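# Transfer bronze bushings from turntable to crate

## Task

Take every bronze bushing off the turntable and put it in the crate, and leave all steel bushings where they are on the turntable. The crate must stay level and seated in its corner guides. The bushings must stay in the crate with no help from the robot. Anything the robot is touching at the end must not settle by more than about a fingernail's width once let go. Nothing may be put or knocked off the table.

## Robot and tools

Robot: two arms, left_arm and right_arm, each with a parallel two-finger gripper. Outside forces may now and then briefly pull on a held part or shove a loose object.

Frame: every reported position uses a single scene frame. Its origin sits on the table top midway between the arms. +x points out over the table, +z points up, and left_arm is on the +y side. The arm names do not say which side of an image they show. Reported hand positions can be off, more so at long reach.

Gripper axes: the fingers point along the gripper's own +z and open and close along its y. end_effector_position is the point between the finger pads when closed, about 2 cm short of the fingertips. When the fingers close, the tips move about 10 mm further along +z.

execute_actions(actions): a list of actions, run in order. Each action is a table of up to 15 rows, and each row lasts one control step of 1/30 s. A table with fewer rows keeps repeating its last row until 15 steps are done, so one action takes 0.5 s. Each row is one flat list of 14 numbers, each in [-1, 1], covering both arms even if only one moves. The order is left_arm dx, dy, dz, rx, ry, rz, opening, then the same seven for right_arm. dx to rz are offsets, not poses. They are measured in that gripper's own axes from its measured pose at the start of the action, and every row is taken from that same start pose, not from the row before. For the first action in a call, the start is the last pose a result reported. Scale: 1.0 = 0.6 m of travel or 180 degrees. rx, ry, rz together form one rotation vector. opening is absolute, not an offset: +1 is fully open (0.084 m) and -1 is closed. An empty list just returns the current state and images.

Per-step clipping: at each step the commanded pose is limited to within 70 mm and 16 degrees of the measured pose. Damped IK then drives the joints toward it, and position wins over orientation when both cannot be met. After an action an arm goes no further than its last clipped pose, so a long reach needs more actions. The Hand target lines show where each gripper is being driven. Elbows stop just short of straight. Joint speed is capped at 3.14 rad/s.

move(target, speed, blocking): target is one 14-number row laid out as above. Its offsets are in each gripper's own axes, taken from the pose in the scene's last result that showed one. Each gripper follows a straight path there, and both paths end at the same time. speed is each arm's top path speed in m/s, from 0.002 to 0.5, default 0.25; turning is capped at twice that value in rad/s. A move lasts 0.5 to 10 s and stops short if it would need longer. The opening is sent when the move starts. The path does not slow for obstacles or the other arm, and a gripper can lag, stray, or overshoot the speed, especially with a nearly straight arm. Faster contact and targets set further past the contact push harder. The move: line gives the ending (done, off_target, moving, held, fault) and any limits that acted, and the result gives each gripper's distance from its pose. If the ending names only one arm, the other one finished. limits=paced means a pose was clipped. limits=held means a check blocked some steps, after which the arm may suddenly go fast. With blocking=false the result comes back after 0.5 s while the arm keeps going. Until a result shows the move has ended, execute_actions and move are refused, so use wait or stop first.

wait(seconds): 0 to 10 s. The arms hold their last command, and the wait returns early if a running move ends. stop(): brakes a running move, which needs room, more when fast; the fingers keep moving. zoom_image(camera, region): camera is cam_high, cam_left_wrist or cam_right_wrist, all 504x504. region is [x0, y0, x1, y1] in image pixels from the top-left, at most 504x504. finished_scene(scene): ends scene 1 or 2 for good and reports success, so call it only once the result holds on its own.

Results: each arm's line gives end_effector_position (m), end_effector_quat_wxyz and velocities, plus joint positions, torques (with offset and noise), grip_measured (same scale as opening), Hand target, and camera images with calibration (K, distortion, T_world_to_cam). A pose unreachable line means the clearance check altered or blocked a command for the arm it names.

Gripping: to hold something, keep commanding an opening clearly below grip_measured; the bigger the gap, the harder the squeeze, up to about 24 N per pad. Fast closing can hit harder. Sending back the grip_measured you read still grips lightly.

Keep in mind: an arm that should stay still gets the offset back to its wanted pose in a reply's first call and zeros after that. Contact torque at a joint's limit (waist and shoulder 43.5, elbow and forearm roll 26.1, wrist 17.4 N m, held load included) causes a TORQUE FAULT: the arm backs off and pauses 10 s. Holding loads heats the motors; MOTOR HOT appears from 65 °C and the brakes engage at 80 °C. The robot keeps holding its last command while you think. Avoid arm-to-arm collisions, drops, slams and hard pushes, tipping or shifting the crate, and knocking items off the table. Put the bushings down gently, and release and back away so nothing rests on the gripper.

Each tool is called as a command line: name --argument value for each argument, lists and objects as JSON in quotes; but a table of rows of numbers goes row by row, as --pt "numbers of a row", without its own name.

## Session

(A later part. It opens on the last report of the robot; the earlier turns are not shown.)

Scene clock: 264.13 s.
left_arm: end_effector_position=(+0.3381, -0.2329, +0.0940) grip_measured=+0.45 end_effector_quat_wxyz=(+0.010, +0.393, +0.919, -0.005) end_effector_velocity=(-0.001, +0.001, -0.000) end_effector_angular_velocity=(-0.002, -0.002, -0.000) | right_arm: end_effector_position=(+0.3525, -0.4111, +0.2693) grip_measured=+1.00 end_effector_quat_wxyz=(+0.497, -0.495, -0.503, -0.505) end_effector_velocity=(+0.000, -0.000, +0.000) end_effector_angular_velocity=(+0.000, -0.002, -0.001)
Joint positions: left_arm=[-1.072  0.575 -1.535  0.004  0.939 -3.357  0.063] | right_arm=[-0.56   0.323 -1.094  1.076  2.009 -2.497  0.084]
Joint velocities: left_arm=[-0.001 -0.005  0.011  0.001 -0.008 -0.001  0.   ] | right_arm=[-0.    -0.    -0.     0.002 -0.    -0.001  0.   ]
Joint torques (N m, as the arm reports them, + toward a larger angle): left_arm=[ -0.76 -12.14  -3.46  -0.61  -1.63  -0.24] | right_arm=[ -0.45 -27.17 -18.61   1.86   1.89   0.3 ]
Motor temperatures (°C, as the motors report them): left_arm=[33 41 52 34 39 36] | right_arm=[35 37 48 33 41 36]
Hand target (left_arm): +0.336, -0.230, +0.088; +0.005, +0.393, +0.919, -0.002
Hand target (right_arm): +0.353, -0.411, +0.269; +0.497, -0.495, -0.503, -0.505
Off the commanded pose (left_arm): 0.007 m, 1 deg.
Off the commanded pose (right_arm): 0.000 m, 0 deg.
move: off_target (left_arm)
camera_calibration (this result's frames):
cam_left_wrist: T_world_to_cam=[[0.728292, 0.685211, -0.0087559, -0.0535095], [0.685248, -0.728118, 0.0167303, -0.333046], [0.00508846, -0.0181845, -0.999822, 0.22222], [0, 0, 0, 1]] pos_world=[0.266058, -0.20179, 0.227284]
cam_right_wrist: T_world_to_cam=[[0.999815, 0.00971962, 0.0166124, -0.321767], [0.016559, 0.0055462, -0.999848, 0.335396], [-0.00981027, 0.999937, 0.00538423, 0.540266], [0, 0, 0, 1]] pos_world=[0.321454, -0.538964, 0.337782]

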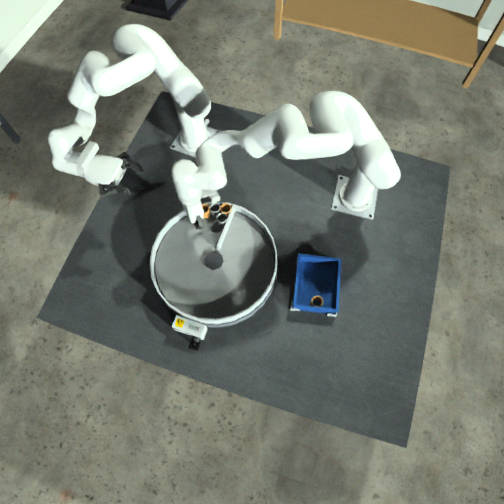

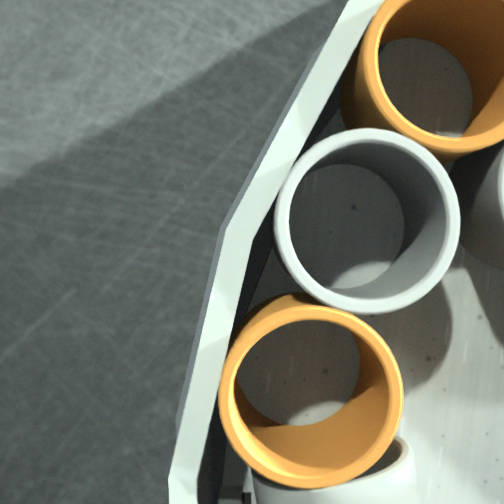

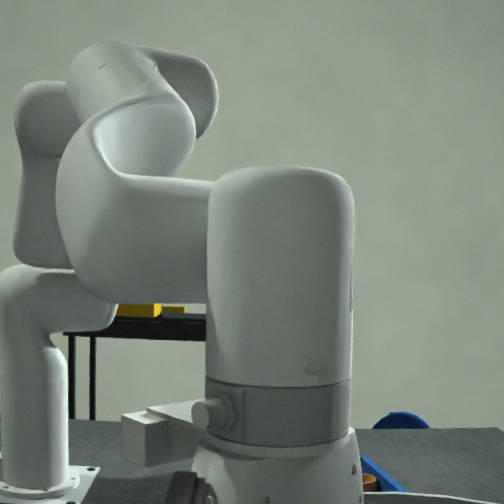

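Cylinder seems pushed inward. Close.

move --target '[0,0,0,0,0,0,-1, 0,0,0,0,0,0,1]'

move --target '[0,0,-0.12,0,0,0,-1, 0,0,0,0,0,0,1]' --speed 0.1

Scene clock: 268.83 s.
left_arm: end_effector_position=(+0.3376, -0.2318, +0.0919) grip_measured=+0.18 end_effector_quat_wxyz=(+0.008, +0.393, +0.919, -0.004) end_effector_velocity=(+0.000, -0.002, +0.001) end_effector_angular_velocity=(-0.005, -0.002, -0.000) | right_arm: end_effector_position=(+0.3525, -0.4111, +0.2693) grip_measured=+1.00 end_effector_quat_wxyz=(+0.497, -0.495, -0.503, -0.505) end_effector_velocity=(+0.000, -0.000, -0.000) end_effector_angular_velocity=(-0.001, -0.001, -0.001)
Joint positions: left_arm=[-1.072  0.577 -1.533  0.004  0.939 -3.357  0.052] | right_arm=[-0.56   0.323 -1.094  1.076  2.009 -2.497  0.084]
Joint velocities: left_arm=[-0.001 -0.    -0.003 -0.002 -0.002  0.    -0.   ] | right_arm=[ 0.     0.    -0.001  0.    -0.001 -0.     0.   ]
Joint torques (N m, as the arm reports them, + toward a larger angle): left_arm=[  0.11 -34.14 -10.63  -1.5   -2.66   0.1 ] | right_arm=[ -0.72 -26.84 -18.55   1.71   1.92   0.18]
Motor temperatures (°C, as the motors report them): left_arm=[33 40 50 34 39 36] | right_arm=[35 37 48 33 41 36]
Hand target (left_arm): +0.338, -0.233, +0.094; +0.010, +0.393, +0.919, -0.005
Hand target (right_arm): +0.353, -0.411, +0.269; +0.497, -0.495, -0.503, -0.505
Off the commanded pose (left_arm): 0.002 m, 0 deg.
Off the commanded pose (right_arm): 0.000 m, 0 deg.
move: done
camera_calibration (this result's frames):
cam_left_wrist: T_world_to_cam=[[0.728168, 0.685355, -0.00776869, -0.0539355], [0.685392, -0.728066, 0.012534, -0.331522], [0.00293415, -0.0144515, -0.999891, 0.221746], [0, 0, 0, 1]] pos_world=[0.265846, -0.2012, 0.225458]
cam_right_wrist: T_world_to_cam=[[0.999815, 0.00971951, 0.0166125, -0.321768], [0.0165591, 0.00554629, -0.999848, 0.335396], [-0.00981017, 0.999937, 0.00538432, 0.540265], [0, 0, 0, 1]] pos_world=[0.321454, -0.538964, 0.337782]

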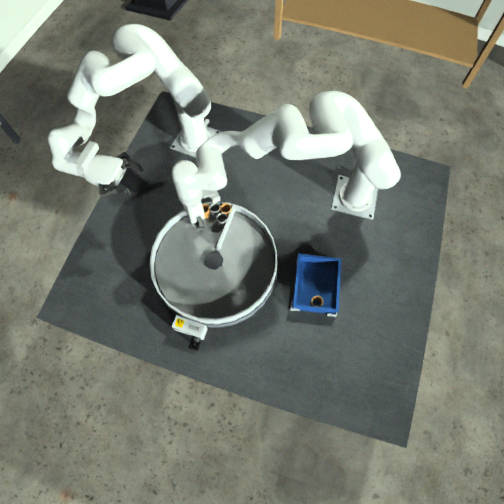

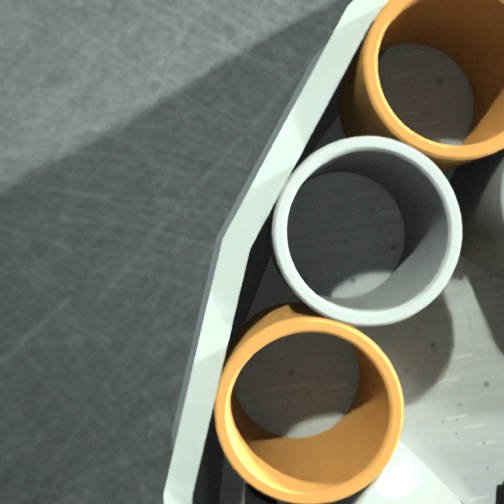

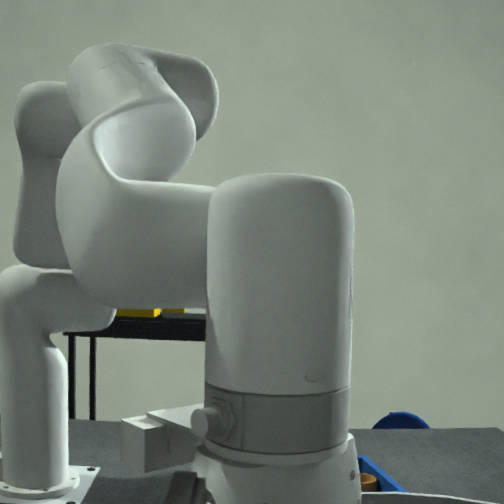

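Scene clock: 269.93 s.
left_arm: end_effector_position=(+0.3367, -0.2304, +0.1630) grip_measured=+0.18 end_effector_quat_wxyz=(+0.007, +0.393, +0.919, -0.003) end_effector_velocity=(-0.001, -0.000, +0.002) end_effector_angular_velocity=(+0.001, +0.001, -0.001) | right_arm: end_effector_position=(+0.3525, -0.4111, +0.2693) grip_measured=+1.00 end_effector_quat_wxyz=(+0.497, -0.495, -0.503, -0.505) end_effector_velocity=(+0.000, +0.000, +0.000) end_effector_angular_velocity=(+0.001, -0.000, -0.000)
Joint positions: left_arm=[-1.072  0.49  -1.61   0.004  1.104 -3.357  0.052] | right_arm=[-0.56   0.323 -1.094  1.076  2.009 -2.497  0.084]
Joint velocities: left_arm=[-0.002 -0.001 -0.005  0.     0.007 -0.001  0.   ] | right_arm=[ 0.     0.    -0.     0.001  0.001  0.     0.   ]
Joint torques (N m, as the arm reports them, + toward a larger angle): left_arm=[  0.47 -39.16 -12.75  -1.2   -2.28   0.2 ] | right_arm=[ -0.61 -27.03 -18.59   1.63   1.92   0.29]
Motor temperatures (°C, as the motors report them): left_arm=[33 40 50 34 39 36] | right_arm=[35 37 48 33 41 36]
Hand target (left_arm): +0.337, -0.231, +0.164; +0.008, +0.393, +0.919, -0.004
Hand target (right_arm): +0.353, -0.411, +0.269; +0.497, -0.495, -0.503, -0.505
Off the commanded pose (left_arm): 0.001 m, 0 deg.
Off the commanded pose (right_arm): 0.000 m, 0 deg.
move: done
camera_calibration (this result's frames):
cam_left_wrist: T_world_to_cam=[[0.728008, 0.68553, -0.00735325, -0.0536378], [0.685565, -0.727925, 0.0112514, -0.330545], [0.00236059, -0.0132323, -0.99991, 0.293358], [0, 0, 0, 1]] pos_world=[0.264966, -0.19996, 0.296656]
cam_right_wrist: T_world_to_cam=[[0.999815, 0.00971961, 0.0166124, -0.321767], [0.016559, 0.00554622, -0.999848, 0.335396], [-0.00981027, 0.999937, 0.00538425, 0.540266], [0, 0, 0, 1]] pos_world=[0.321454, -0.538964, 0.337782]

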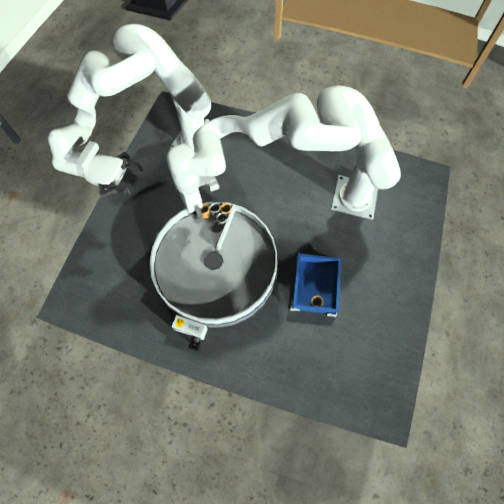

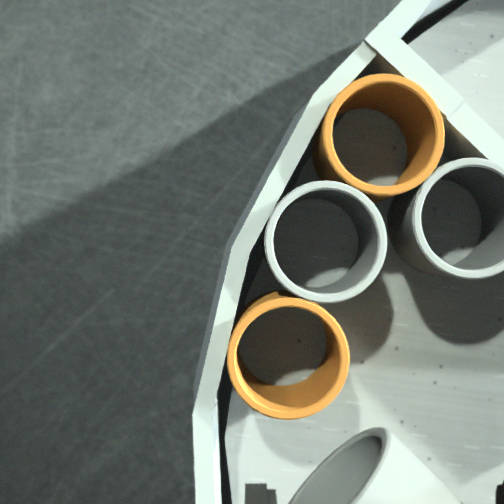

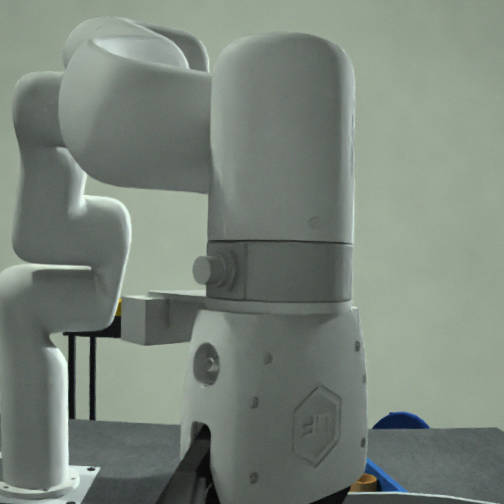

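move --target '[0.024,0.133,0,0,0,0,-1, 0,0,0,0,0,0,1]' --speed 0.15

move --target '[0,0,0.105,0,0,0,-1, 0,0,0,0,0,0,1]' --speed 0.08

move --target '[0,0,0,0,0,0,0.6, 0,0,0,0,0,0,1]'

move --target '[0,0,-0.105,0,0,0,0.6, 0,0,0,0,0,0,1]' --speed 0.15

move --target '[-0.03,-0.133,0,0,0,0,0.45, 0,0,0,0,0,0,1]' --speed 0.15

move --target '[0,0,0.125,0,0,0,0.45, 0,0,0,0,0,0,1]' --speed 0.06

move --target '[0.063,0.01,0,0,0,0,0.45, 0,0,0,0,0,0,1]' --speed 0.04

move --target '[0,0,0,0,0,0,-1, 0,0,0,0,0,0,1]'

move --target '[0,0,-0.2,0,0,0,-1, 0,0,0,0,0,0,1]' --speed 0.12

Scene clock: 283.90 s.
left_arm: end_effector_position=(+0.3841, -0.1653, +0.1625) grip_measured=+0.18 end_effector_quat_wxyz=(+0.007, +0.393, +0.919, -0.003) end_effector_velocity=(+0.002, +0.002, +0.001) end_effector_angular_velocity=(-0.002, -0.001, +0.002) | right_arm: end_effector_position=(+0.3525, -0.4111, +0.2693) grip_measured=+1.00 end_effector_quat_wxyz=(+0.497, -0.495, -0.503, -0.505) end_effector_velocity=(-0.000, +0.000, -0.001) end_effector_angular_velocity=(-0.001, +0.002, +0.001)
Joint positions: left_arm=[-0.942  0.397 -1.469  0.001  1.056 -3.225  0.052] | right_arm=[-0.56   0.323 -1.094  1.076  2.009 -2.497  0.084]
Joint velocities: left_arm=[ 0.006 -0.002  0.002 -0.001 -0.002  0.004 -0.   ] | right_arm=[ 0.     0.001  0.001 -0.001 -0.001 -0.     0.   ]
Joint torques (N m, as the arm reports them, + toward a larger angle): left_arm=[ -0.04 -37.16 -12.57  -0.98  -2.15   0.2 ] | right_arm=[ -0.65 -27.07 -18.6    1.53   1.89   0.3 ]
Motor temperatures (°C, as the motors report them): left_arm=[33 41 52 34 39 36] | right_arm=[35 37 48 33 41 36]
Hand target (left_arm): +0.384, -0.165, +0.163; +0.007, +0.393, +0.919, -0.003
Hand target (right_arm): +0.353, -0.411, +0.269; +0.497, -0.495, -0.503, -0.505
Off the commanded pose (left_arm): 0.001 m, 0 deg.
Off the commanded pose (right_arm): 0.000 m, 0 deg.
move: done
camera_calibration (this result's frames):
cam_left_wrist: T_world_to_cam=[[0.72837, 0.685145, -0.00727327, -0.133038], [0.68518, -0.728291, 0.0109807, -0.315479], [0.00222631, -0.0129815, -0.999913, 0.29373], [0, 0, 0, 1]] pos_world=[0.312407, -0.134797, 0.296201]
cam_right_wrist: T_world_to_cam=[[0.999815, 0.0097197, 0.0166125, -0.321767], [0.0165592, 0.00554625, -0.999848, 0.335396], [-0.00981035, 0.999937, 0.00538427, 0.540266], [0, 0, 0, 1]] pos_world=[0.321454, -0.538964, 0.337782]

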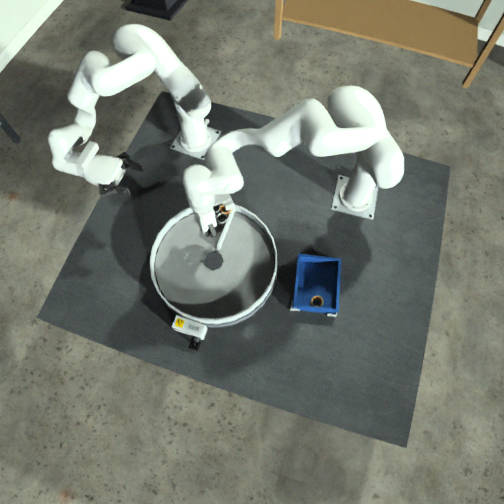

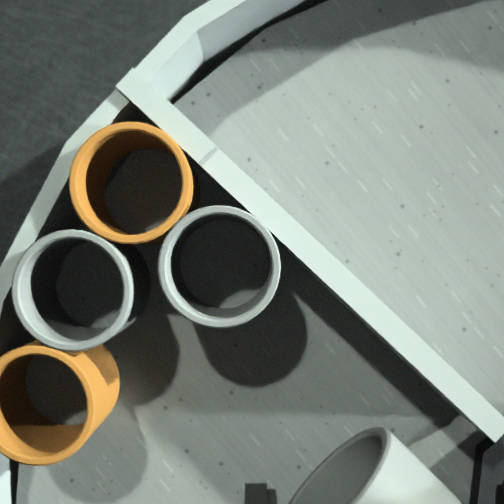

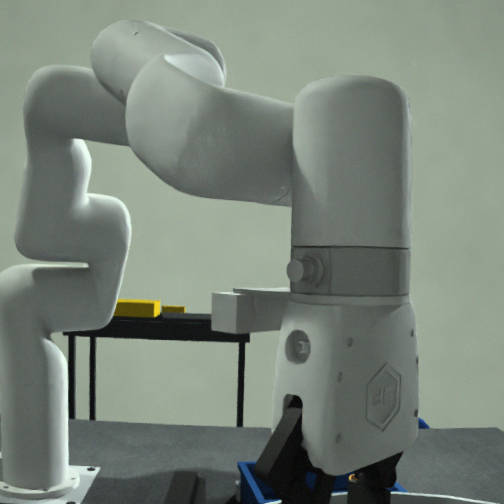

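Scene clock: 285.07 s.
left_arm: end_effector_position=(+0.3849, -0.1664, +0.1002) grip_measured=+0.18 end_effector_quat_wxyz=(+0.008, +0.393, +0.919, -0.004) end_effector_velocity=(+0.000, -0.000, -0.001) end_effector_angular_velocity=(-0.002, -0.001, +0.001) | right_arm: end_effector_position=(+0.3525, -0.4111, +0.2693) grip_measured=+1.00 end_effector_quat_wxyz=(+0.497, -0.495, -0.503, -0.505) end_effector_velocity=(+0.000, +0.000, +0.001) end_effector_angular_velocity=(+0.002, -0.003, -0.001)
Joint positions: left_arm=[-0.942  0.478 -1.402  0.001  0.907 -3.225  0.052] | right_arm=[-0.56   0.323 -1.094  1.076  2.009 -2.497  0.084]
Joint velocities: left_arm=[ 0.     0.002  0.001 -0.    -0.005 -0.     0.   ] | right_arm=[-0.    -0.001 -0.     0.002  0.002 -0.001  0.   ]
Joint torques (N m, as the arm reports them, + toward a larger angle): left_arm=[  0.19 -37.25 -11.96  -1.22  -2.12   0.04] | right_arm=[ -0.86 -27.02 -18.53   1.7    1.9    0.15]
Motor temperatures (°C, as the motors report them): left_arm=[33 41 52 34 39 36] | right_arm=[35 37 48 33 41 36]
Hand target (left_arm): +0.385, -0.166, +0.100; +0.007, +0.393, +0.919, -0.003
Hand target (right_arm): +0.353, -0.411, +0.269; +0.497, -0.495, -0.503, -0.505
Off the commanded pose (left_arm): 0.001 m, 0 deg.
Off the commanded pose (right_arm): 0.000 m, 0 deg.
move: done
camera_calibration (this result's frames):
cam_left_wrist: T_world_to_cam=[[0.728511, 0.684993, -0.00748603, -0.133376], [0.685029, -0.728418, 0.0119695, -0.316257], [0.00274609, -0.0138481, -0.9999, 0.231015], [0, 0, 0, 1]] pos_world=[0.313177, -0.135807, 0.233779]
cam_right_wrist: T_world_to_cam=[[0.999815, 0.00971968, 0.0166129, -0.321768], [0.0165595, 0.00554618, -0.999847, 0.335396], [-0.00981033, 0.999937, 0.0053842, 0.540266], [0, 0, 0, 1]] pos_world=[0.321454, -0.538964, 0.337782]

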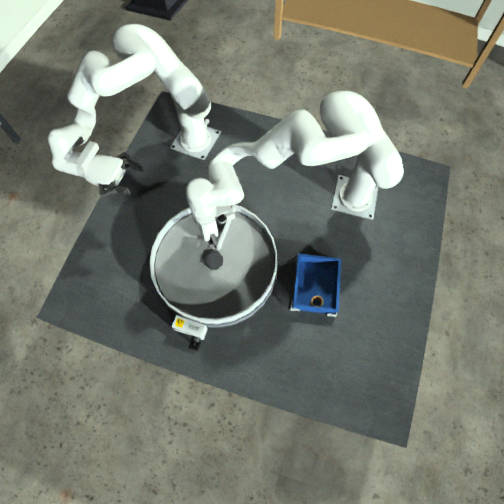

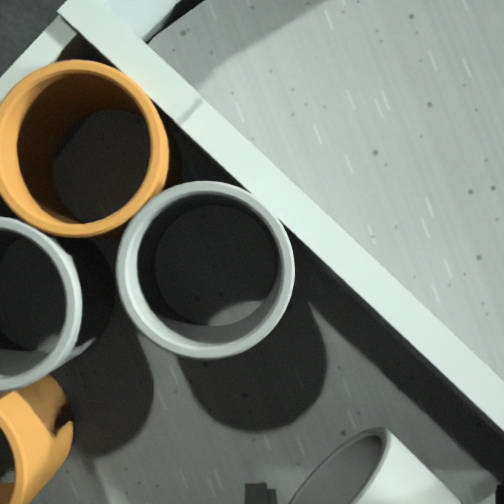

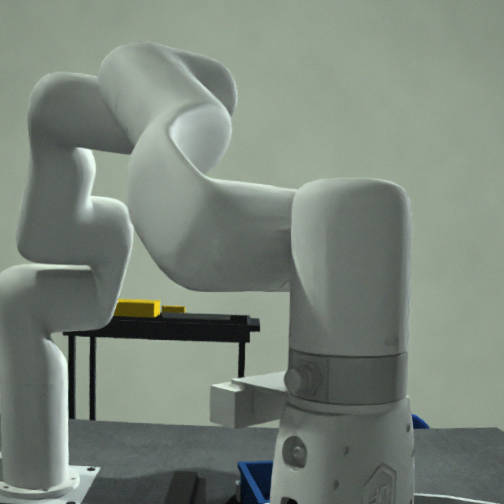

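Scene clock: 285.60 s.
left_arm: end_effector_position=(+0.3849, -0.1669, +0.1006) grip_measured=+0.59 end_effector_quat_wxyz=(+0.008, +0.394, +0.919, -0.004) end_effector_velocity=(+0.001, +0.002, -0.001) end_effector_angular_velocity=(+0.002, +0.001, +0.003) | right_arm: end_effector_position=(+0.3525, -0.4111, +0.2693) grip_measured=+1.00 end_effector_quat_wxyz=(+0.497, -0.495, -0.503, -0.505) end_effector_velocity=(+0.000, +0.000, +0.000) end_effector_angular_velocity=(+0.001, -0.003, -0.001)
Joint positions: left_arm=[-0.943  0.478 -1.402  0.001  0.906 -3.225  0.069] | right_arm=[-0.56   0.323 -1.094  1.076  2.009 -2.497  0.084]
Joint velocities: left_arm=[0.003 0.    0.001 0.    0.001 0.    0.   ] | right_arm=[ 0.    -0.     0.001  0.002 -0.    -0.002  0.   ]
Joint torques (N m, as the arm reports them, + toward a larger angle): left_arm=[  1.41 -36.07 -10.3   -0.79  -1.18   0.1 ] | right_arm=[ -0.73 -27.2  -18.77   1.73   1.9    0.28]
Motor temperatures (°C, as the motors report them): left_arm=[33 41 52 34 39 36] | right_arm=[35 37 48 33 41 36]
Hand target (left_arm): +0.385, -0.166, +0.100; +0.008, +0.393, +0.919, -0.004
Hand target (right_arm): +0.353, -0.411, +0.269; +0.497, -0.495, -0.503, -0.505
Off the commanded pose (left_arm): 0.001 m, 0 deg.
Off the commanded pose (right_arm): 0.000 m, 0 deg.
move: done
camera_calibration (this result's frames):
cam_left_wrist: T_world_to_cam=[[0.728803, 0.684679, -0.00778021, -0.133129], [0.684715, -0.72869, 0.013244, -0.316676], [0.00339855, -0.0149795, -0.999882, 0.230985], [0, 0, 0, 1]] pos_world=[0.313072, -0.136148, 0.234116]
cam_right_wrist: T_world_to_cam=[[0.999815, 0.00971976, 0.0166128, -0.321767], [0.0165595, 0.00554619, -0.999848, 0.335396], [-0.00981042, 0.999937, 0.00538421, 0.540266], [0, 0, 0, 1]] pos_world=[0.321454, -0.538964, 0.337782]

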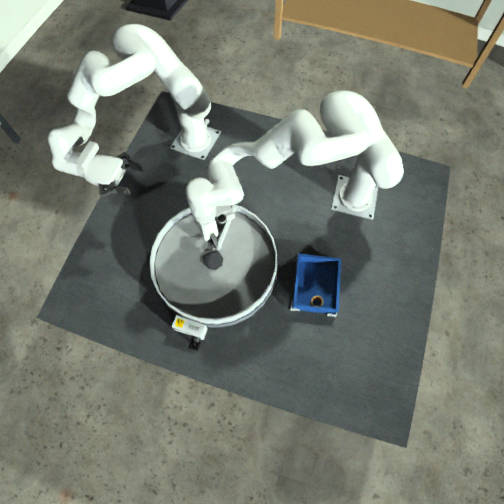

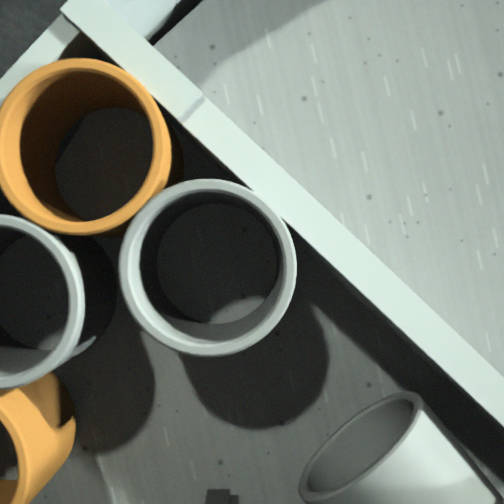

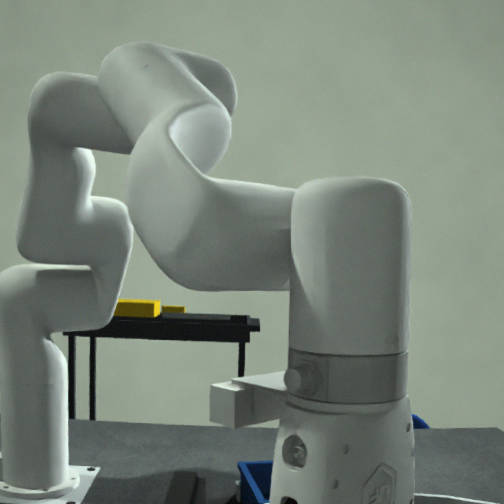

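Scene clock: 286.43 s.
left_arm: end_effector_position=(+0.3839, -0.1656, +0.1625) grip_measured=+0.59 end_effector_quat_wxyz=(+0.008, +0.394, +0.919, -0.003) end_effector_velocity=(+0.000, +0.000, +0.003) end_effector_angular_velocity=(+0.001, +0.001, -0.001) | right_arm: end_effector_position=(+0.3525, -0.4111, +0.2693) grip_measured=+1.00 end_effector_quat_wxyz=(+0.497, -0.495, -0.503, -0.505) end_effector_velocity=(+0.000, -0.000, -0.000) end_effector_angular_velocity=(-0.001, +0.001, -0.001)
Joint positions: left_arm=[-0.942  0.397 -1.468  0.001  1.055 -3.225  0.069] | right_arm=[-0.56   0.323 -1.094  1.076  2.009 -2.497  0.084]
Joint velocities: left_arm=[ 0.    -0.002 -0.006  0.     0.009  0.001 -0.   ] | right_arm=[ 0.     0.    -0.     0.    -0.001  0.001  0.   ]
Joint torques (N m, as the arm reports them, + toward a larger angle): left_arm=[  0.45 -36.65 -11.94  -1.22  -2.09  -0.07] | right_arm=[ -0.72 -26.88 -18.77   1.69   1.9    0.24]
Motor temperatures (°C, as the motors report them): left_arm=[33 41 52 34 39 36] | right_arm=[35 37 48 33 41 36]
Hand target (left_arm): +0.384, -0.166, +0.164; +0.008, +0.394, +0.919, -0.004
Hand target (right_arm): +0.353, -0.411, +0.269; +0.497, -0.495, -0.503, -0.505
Off the commanded pose (left_arm): 0.001 m, 0 deg.
Off the commanded pose (right_arm): 0.000 m, 0 deg.
move: done
camera_calibration (this result's frames):
cam_left_wrist: T_world_to_cam=[[0.728648, 0.684847, -0.00751189, -0.132823], [0.684884, -0.728559, 0.0116323, -0.315614], [0.00249347, -0.0136206, -0.999904, 0.293511], [0, 0, 0, 1]] pos_world=[0.312208, -0.134983, 0.296156]
cam_right_wrist: T_world_to_cam=[[0.999815, 0.00971977, 0.016613, -0.321767], [0.0165596, 0.00554632, -0.999847, 0.335396], [-0.00981043, 0.999937, 0.00538434, 0.540266], [0, 0, 0, 1]] pos_world=[0.321454, -0.538964, 0.337781]

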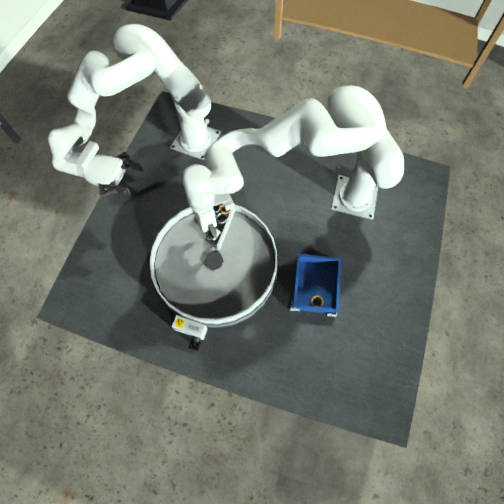

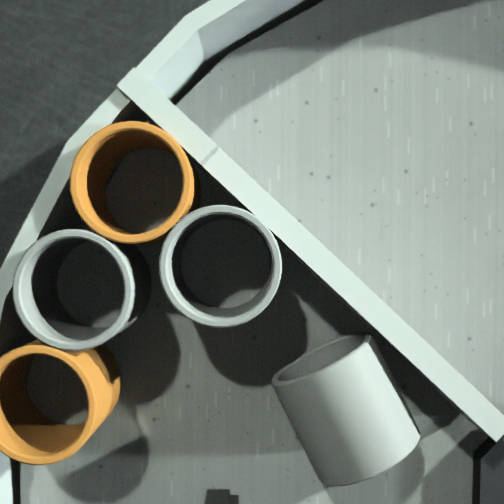

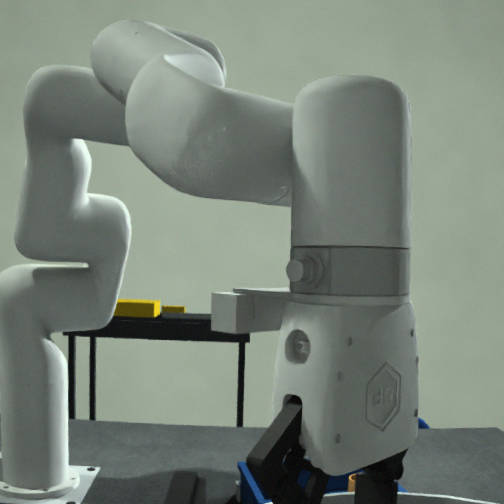

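Scene clock: 287.43 s.
left_arm: end_effector_position=(+0.3389, -0.2333, +0.1631) grip_measured=+0.44 end_effector_quat_wxyz=(+0.008, +0.393, +0.919, -0.004) end_effector_velocity=(-0.001, -0.002, +0.000) end_effector_angular_velocity=(+0.001, +0.000, -0.001) | right_arm: end_effector_position=(+0.3525, -0.4111, +0.2693) grip_measured=+1.00 end_effector_quat_wxyz=(+0.497, -0.495, -0.503, -0.505) end_effector_velocity=(-0.000, -0.000, -0.000) end_effector_angular_velocity=(-0.002, +0.003, +0.001)
Joint positions: left_arm=[-1.071  0.503 -1.629  0.003  1.11  -3.356  0.063] | right_arm=[-0.56   0.323 -1.094  1.076  2.009 -2.497  0.084]
Joint velocities: left_arm=[-0.004  0.005 -0.01   0.     0.005 -0.003 -0.   ] | right_arm=[ 0.    -0.    -0.    -0.002 -0.001  0.002  0.   ]
Joint torques (N m, as the arm reports them, + toward a larger angle): left_arm=[ -0.35 -38.78 -12.19  -0.75  -2.05  -0.09] | right_arm=[ -0.62 -27.08 -18.61   1.67   1.84   0.18]
Motor temperatures (°C, as the motors report them): left_arm=[33 41 52 34 39 36] | right_arm=[35 37 48 33 41 36]
Hand target (left_arm): +0.339, -0.234, +0.163; +0.008, +0.394, +0.919, -0.004
Hand target (right_arm): +0.353, -0.411, +0.269; +0.497, -0.495, -0.503, -0.505
Off the commanded pose (left_arm): 0.001 m, 0 deg.
Off the commanded pose (right_arm): 0.000 m, 0 deg.
move: done
camera_calibration (this result's frames):
cam_left_wrist: T_world_to_cam=[[0.728271, 0.685247, -0.00761688, -0.0534323], [0.685284, -0.728176, 0.0120255, -0.334274], [0.00269398, -0.0139775, -0.999899, 0.293142], [0, 0, 0, 1]] pos_world=[0.267196, -0.202699, 0.296725]
cam_right_wrist: T_world_to_cam=[[0.999815, 0.00971948, 0.0166132, -0.321768], [0.0165598, 0.00554619, -0.999847, 0.335396], [-0.00981014, 0.999937, 0.00538421, 0.540266], [0, 0, 0, 1]] pos_world=[0.321454, -0.538964, 0.337782]

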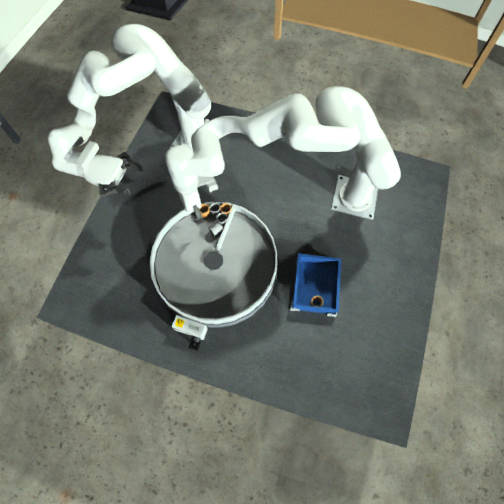

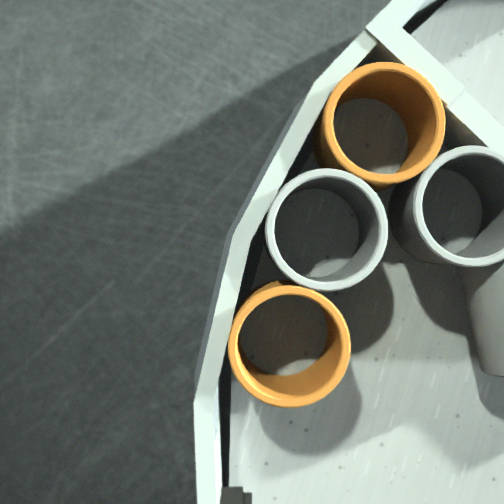

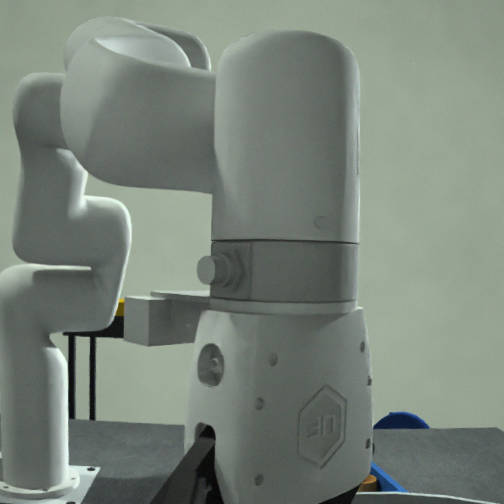

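Scene clock: 289.00 s.
left_arm: end_effector_position=(+0.3414, -0.2372, +0.0945) grip_measured=+0.45 end_effector_quat_wxyz=(+0.012, +0.393, +0.919, -0.007) end_effector_velocity=(+0.001, +0.000, -0.004) end_effector_angular_velocity=(+0.000, -0.000, +0.001) | right_arm: end_effector_position=(+0.3525, -0.4111, +0.2693) grip_measured=+1.00 end_effector_quat_wxyz=(+0.497, -0.495, -0.503, -0.505) end_effector_velocity=(-0.000, -0.000, -0.000) end_effector_angular_velocity=(+0.000, -0.001, +0.001)
Joint positions: left_arm=[-1.071  0.587 -1.555  0.003  0.939 -3.356  0.063] | right_arm=[-0.56   0.323 -1.094  1.076  2.009 -2.497  0.084]
Joint velocities: left_arm=[ 0.001  0.006  0.002  0.    -0.007 -0.     0.001] | right_arm=[-0.     0.001 -0.    -0.001  0.    -0.002  0.   ]
Joint torques (N m, as the arm reports them, + toward a larger angle): left_arm=[ -0.21 -16.68  -4.55  -0.57  -1.89  -0.06] | right_arm=[ -1.09 -26.87 -18.7    1.5    1.82   0.22]
Motor temperatures (°C, as the motors report them): left_arm=[33 41 52 34 39 36] | right_arm=[35 37 48 33 41 36]
Hand target (left_arm): +0.340, -0.234, +0.088; +0.008, +0.393, +0.919, -0.004
Hand target (right_arm): +0.353, -0.411, +0.269; +0.497, -0.495, -0.503, -0.505
Off the commanded pose (left_arm): 0.007 m, 1 deg.
Off the commanded pose (right_arm): 0.000 m, 0 deg.
move: off_target (left_arm)
camera_calibration (this result's frames):
cam_left_wrist: T_world_to_cam=[[0.728487, 0.684978, -0.0105557, -0.0528868], [0.685006, -0.72815, 0.0237483, -0.339], [0.00858097, -0.0245311, -0.999662, 0.219971], [0, 0, 0, 1]] pos_world=[0.268857, -0.205221, 0.22739]
cam_right_wrist: T_world_to_cam=[[0.999815, 0.00971943, 0.0166135, -0.321768], [0.0165601, 0.0055462, -0.999847, 0.335396], [-0.00981009, 0.999937, 0.00538422, 0.540266], [0, 0, 0, 1]] pos_world=[0.321454, -0.538965, 0.337782]

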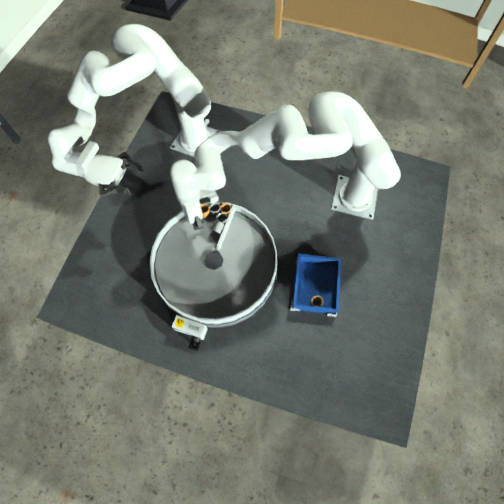

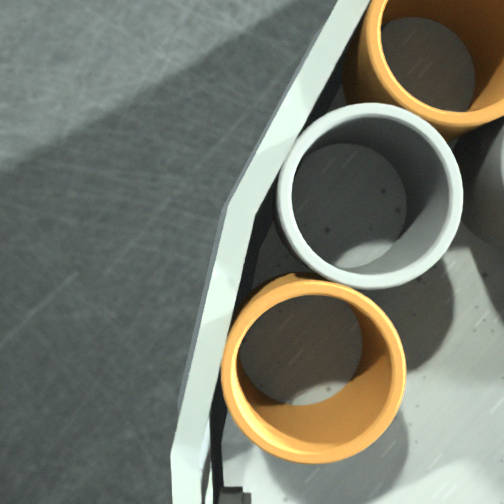

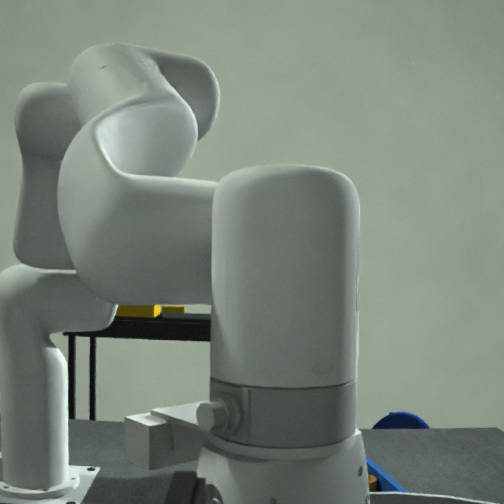

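Scene clock: 290.30 s.
left_arm: end_effector_position=(+0.3200, -0.2058, +0.0934) grip_measured=+0.44 end_effector_quat_wxyz=(+0.013, +0.393, +0.919, -0.007) end_effector_velocity=(-0.002, +0.001, -0.000) end_effector_angular_velocity=(-0.001, -0.000, -0.003) | right_arm: end_effector_position=(+0.3525, -0.4111, +0.2693) grip_measured=+1.00 end_effector_quat_wxyz=(+0.497, -0.495, -0.503, -0.505) end_effector_velocity=(+0.000, -0.000, +0.000) end_effector_angular_velocity=(-0.001, -0.002, -0.001)
Joint positions: left_arm=[-1.074  0.463 -1.355  0.004  0.862 -3.359  0.063] | right_arm=[-0.56   0.323 -1.094  1.076  2.009 -2.497  0.084]
Joint velocities: left_arm=[-0.002 -0.005  0.009 -0.    -0.005  0.001 -0.   ] | right_arm=[-0.    -0.001 -0.001  0.    -0.    -0.001  0.   ]
Joint torques (N m, as the arm reports them, + toward a larger angle): left_arm=[ -1.4  -35.67 -11.19  -1.72  -1.61   0.19] | right_arm=[ -0.73 -27.18 -18.78   1.55   1.82   0.08]
Motor temperatures (°C, as the motors report them): left_arm=[33 41 51 34 39 36] | right_arm=[35 37 48 33 41 36]
Hand target (left_arm): +0.320, -0.206, +0.093; +0.012, +0.393, +0.919, -0.007
Hand target (right_arm): +0.353, -0.411, +0.269; +0.497, -0.495, -0.503, -0.505
Off the commanded pose (left_arm): 0.000 m, 0 deg.
Off the commanded pose (right_arm): 0.000 m, 0 deg.
move: done
camera_calibration (this result's frames):
cam_left_wrist: T_world_to_cam=[[0.728306, 0.68517, -0.0105503, -0.0587498], [0.685196, -0.727964, 0.0239866, -0.301494], [0.00875468, -0.0246986, -0.999657, 0.219699], [0, 0, 0, 1]] pos_world=[0.247447, -0.173797, 0.226236]
cam_right_wrist: T_world_to_cam=[[0.999815, 0.00971949, 0.0166134, -0.321768], [0.01656, 0.00554635, -0.999847, 0.335396], [-0.00981015, 0.999937, 0.00538436, 0.540266], [0, 0, 0, 1]] pos_world=[0.321454, -0.538964, 0.337782]

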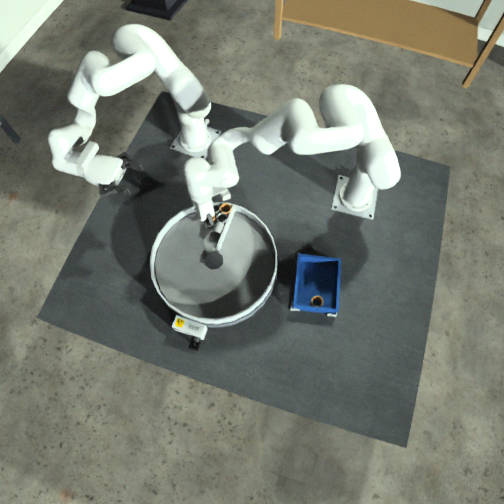

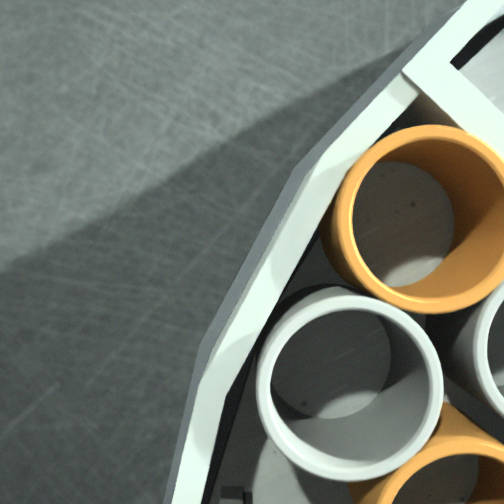

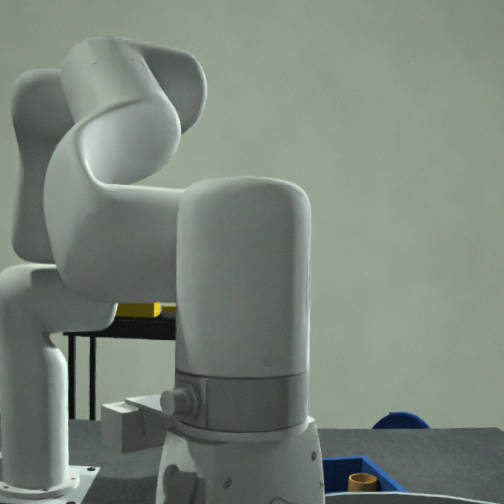

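Scene clock: 290.80 s.
left_arm: end_effector_position=(+0.3199, -0.2058, +0.0932) grip_measured=-0.15 end_effector_quat_wxyz=(+0.012, +0.393, +0.919, -0.007) end_effector_velocity=(+0.002, -0.001, +0.002) end_effector_angular_velocity=(-0.004, -0.003, +0.001) | right_arm: end_effector_position=(+0.3525, -0.4111, +0.2693) grip_measured=+1.00 end_effector_quat_wxyz=(+0.497, -0.495, -0.503, -0.505) end_effector_velocity=(+0.000, -0.000, -0.000) end_effector_angular_velocity=(-0.000, -0.000, -0.001)
Joint positions: left_arm=[-1.074  0.464 -1.354  0.004  0.862 -3.359  0.038] | right_arm=[-0.56   0.323 -1.094  1.076  2.009 -2.497  0.084]
Joint velocities: left_arm=[ 0.001 -0.001 -0.002  0.001 -0.001 -0.     0.   ] | right_arm=[-0.     0.    -0.     0.001 -0.001 -0.    -0.   ]
Joint torques (N m, as the arm reports them, + toward a larger angle): left_arm=[ -0.03 -36.75 -11.86  -1.01  -2.15   0.2 ] | right_arm=[ -0.64 -26.91 -18.63   1.64   1.87   0.32]
Motor temperatures (°C, as the motors report them): left_arm=[33 41 51 34 39 36] | right_arm=[35 37 48 33 41 36]
Hand target (left_arm): +0.320, -0.206, +0.093; +0.013, +0.393, +0.919, -0.007
Hand target (right_arm): +0.353, -0.411, +0.269; +0.497, -0.495, -0.503, -0.505
Off the commanded pose (left_arm): 0.000 m, 0 deg.
Off the commanded pose (right_arm): 0.000 m, 0 deg.
move: done
camera_calibration (this result's frames):
cam_left_wrist: T_world_to_cam=[[0.728385, 0.685088, -0.0105139, -0.0587319], [0.685115, -0.728051, 0.0236423, -0.301339], [0.0085424, -0.0244239, -0.999665, 0.219683], [0, 0, 0, 1]] pos_world=[0.247355, -0.173788, 0.226116]
cam_right_wrist: T_world_to_cam=[[0.999815, 0.00971959, 0.0166134, -0.321768], [0.01656, 0.00554619, -0.999847, 0.335396], [-0.00981025, 0.999937, 0.00538421, 0.540266], [0, 0, 0, 1]] pos_world=[0.321454, -0.538964, 0.337781]

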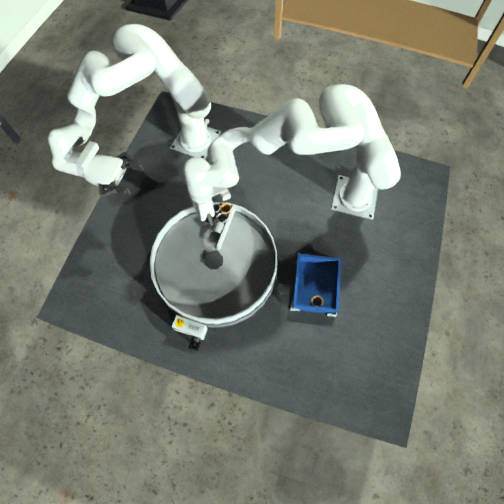

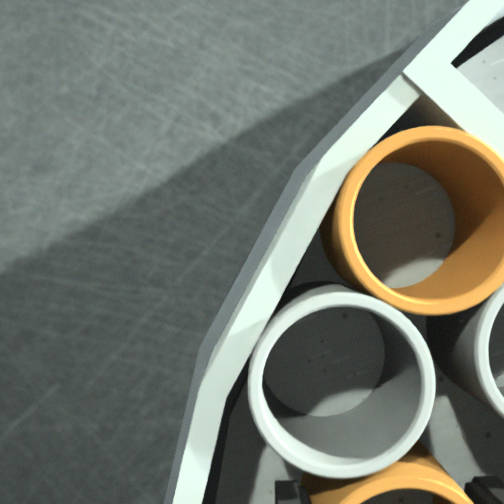

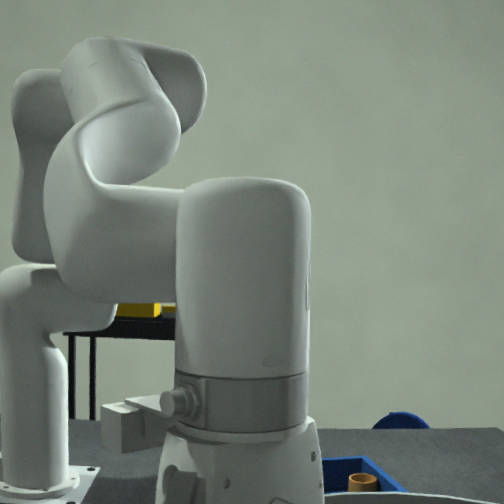

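Scene clock: 292.20 s.
left_arm: end_effector_position=(+0.3177, -0.2024, +0.2122) grip_measured=-0.15 end_effector_quat_wxyz=(+0.012, +0.393, +0.919, -0.007) end_effector_velocity=(-0.001, -0.001, +0.003) end_effector_angular_velocity=(-0.000, +0.001, -0.001) | right_arm: end_effector_position=(+0.3525, -0.4111, +0.2693) grip_measured=+1.00 end_effector_quat_wxyz=(+0.497, -0.495, -0.503, -0.505) end_effector_velocity=(-0.000, +0.000, +0.000) end_effector_angular_velocity=(+0.001, +0.000, +0.001)
Joint positions: left_arm=[-1.075  0.32  -1.5    0.003  1.153 -3.359  0.038] | right_arm=[-0.56   0.323 -1.094  1.076  2.009 -2.497  0.084]
Joint velocities: left_arm=[-0.002 -0.    -0.008 -0.     0.009 -0.001  0.   ] | right_arm=[ 0.     0.    -0.    -0.     0.001  0.001  0.   ]
Joint torques (N m, as the arm reports them, + toward a larger angle): left_arm=[  0.34 -36.16 -12.68  -1.22  -2.34   0.05] | right_arm=[ -0.77 -26.83 -18.74   1.54   1.93   0.3 ]
Motor temperatures (°C, as the motors report them): left_arm=[33 41 52 34 39 36] | right_arm=[35 37 48 33 41 36]
Hand target (left_arm): +0.318, -0.203, +0.213; +0.013, +0.393, +0.919, -0.007
Hand target (right_arm): +0.353, -0.411, +0.269; +0.497, -0.495, -0.503, -0.505
Off the commanded pose (left_arm): 0.001 m, 0 deg.
Off the commanded pose (right_arm): 0.000 m, 0 deg.
move: done
camera_calibration (this result's frames):
cam_left_wrist: T_world_to_cam=[[0.728102, 0.685396, -0.00997057, -0.0581944], [0.685421, -0.727805, 0.0222875, -0.299993], [0.00801912, -0.0230616, -0.999702, 0.339183], [0, 0, 0, 1]] pos_world=[0.245273, -0.170628, 0.345187]
cam_right_wrist: T_world_to_cam=[[0.999815, 0.00971957, 0.0166134, -0.321768], [0.0165601, 0.00554611, -0.999847, 0.335396], [-0.00981023, 0.999937, 0.00538412, 0.540266], [0, 0, 0, 1]] pos_world=[0.321454, -0.538965, 0.337782]

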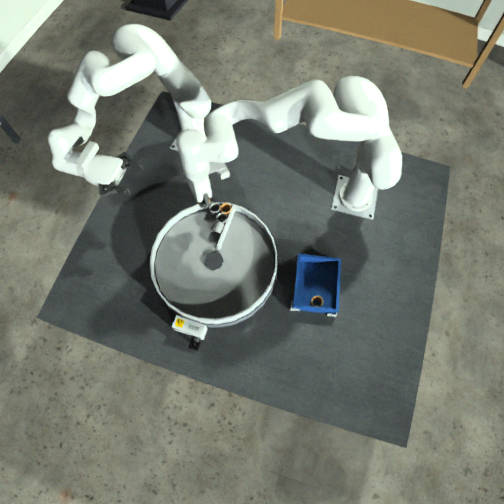

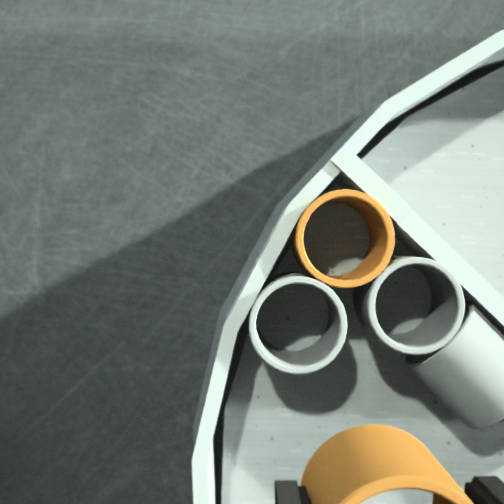

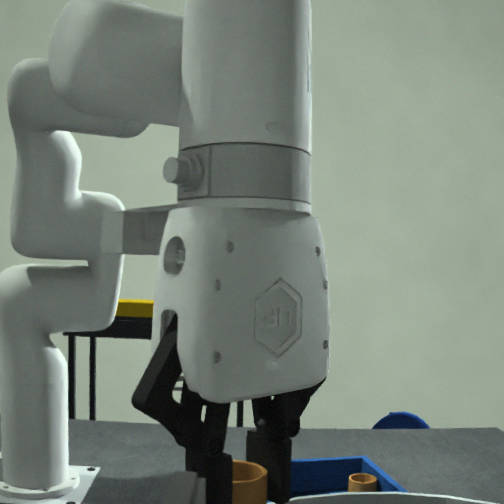

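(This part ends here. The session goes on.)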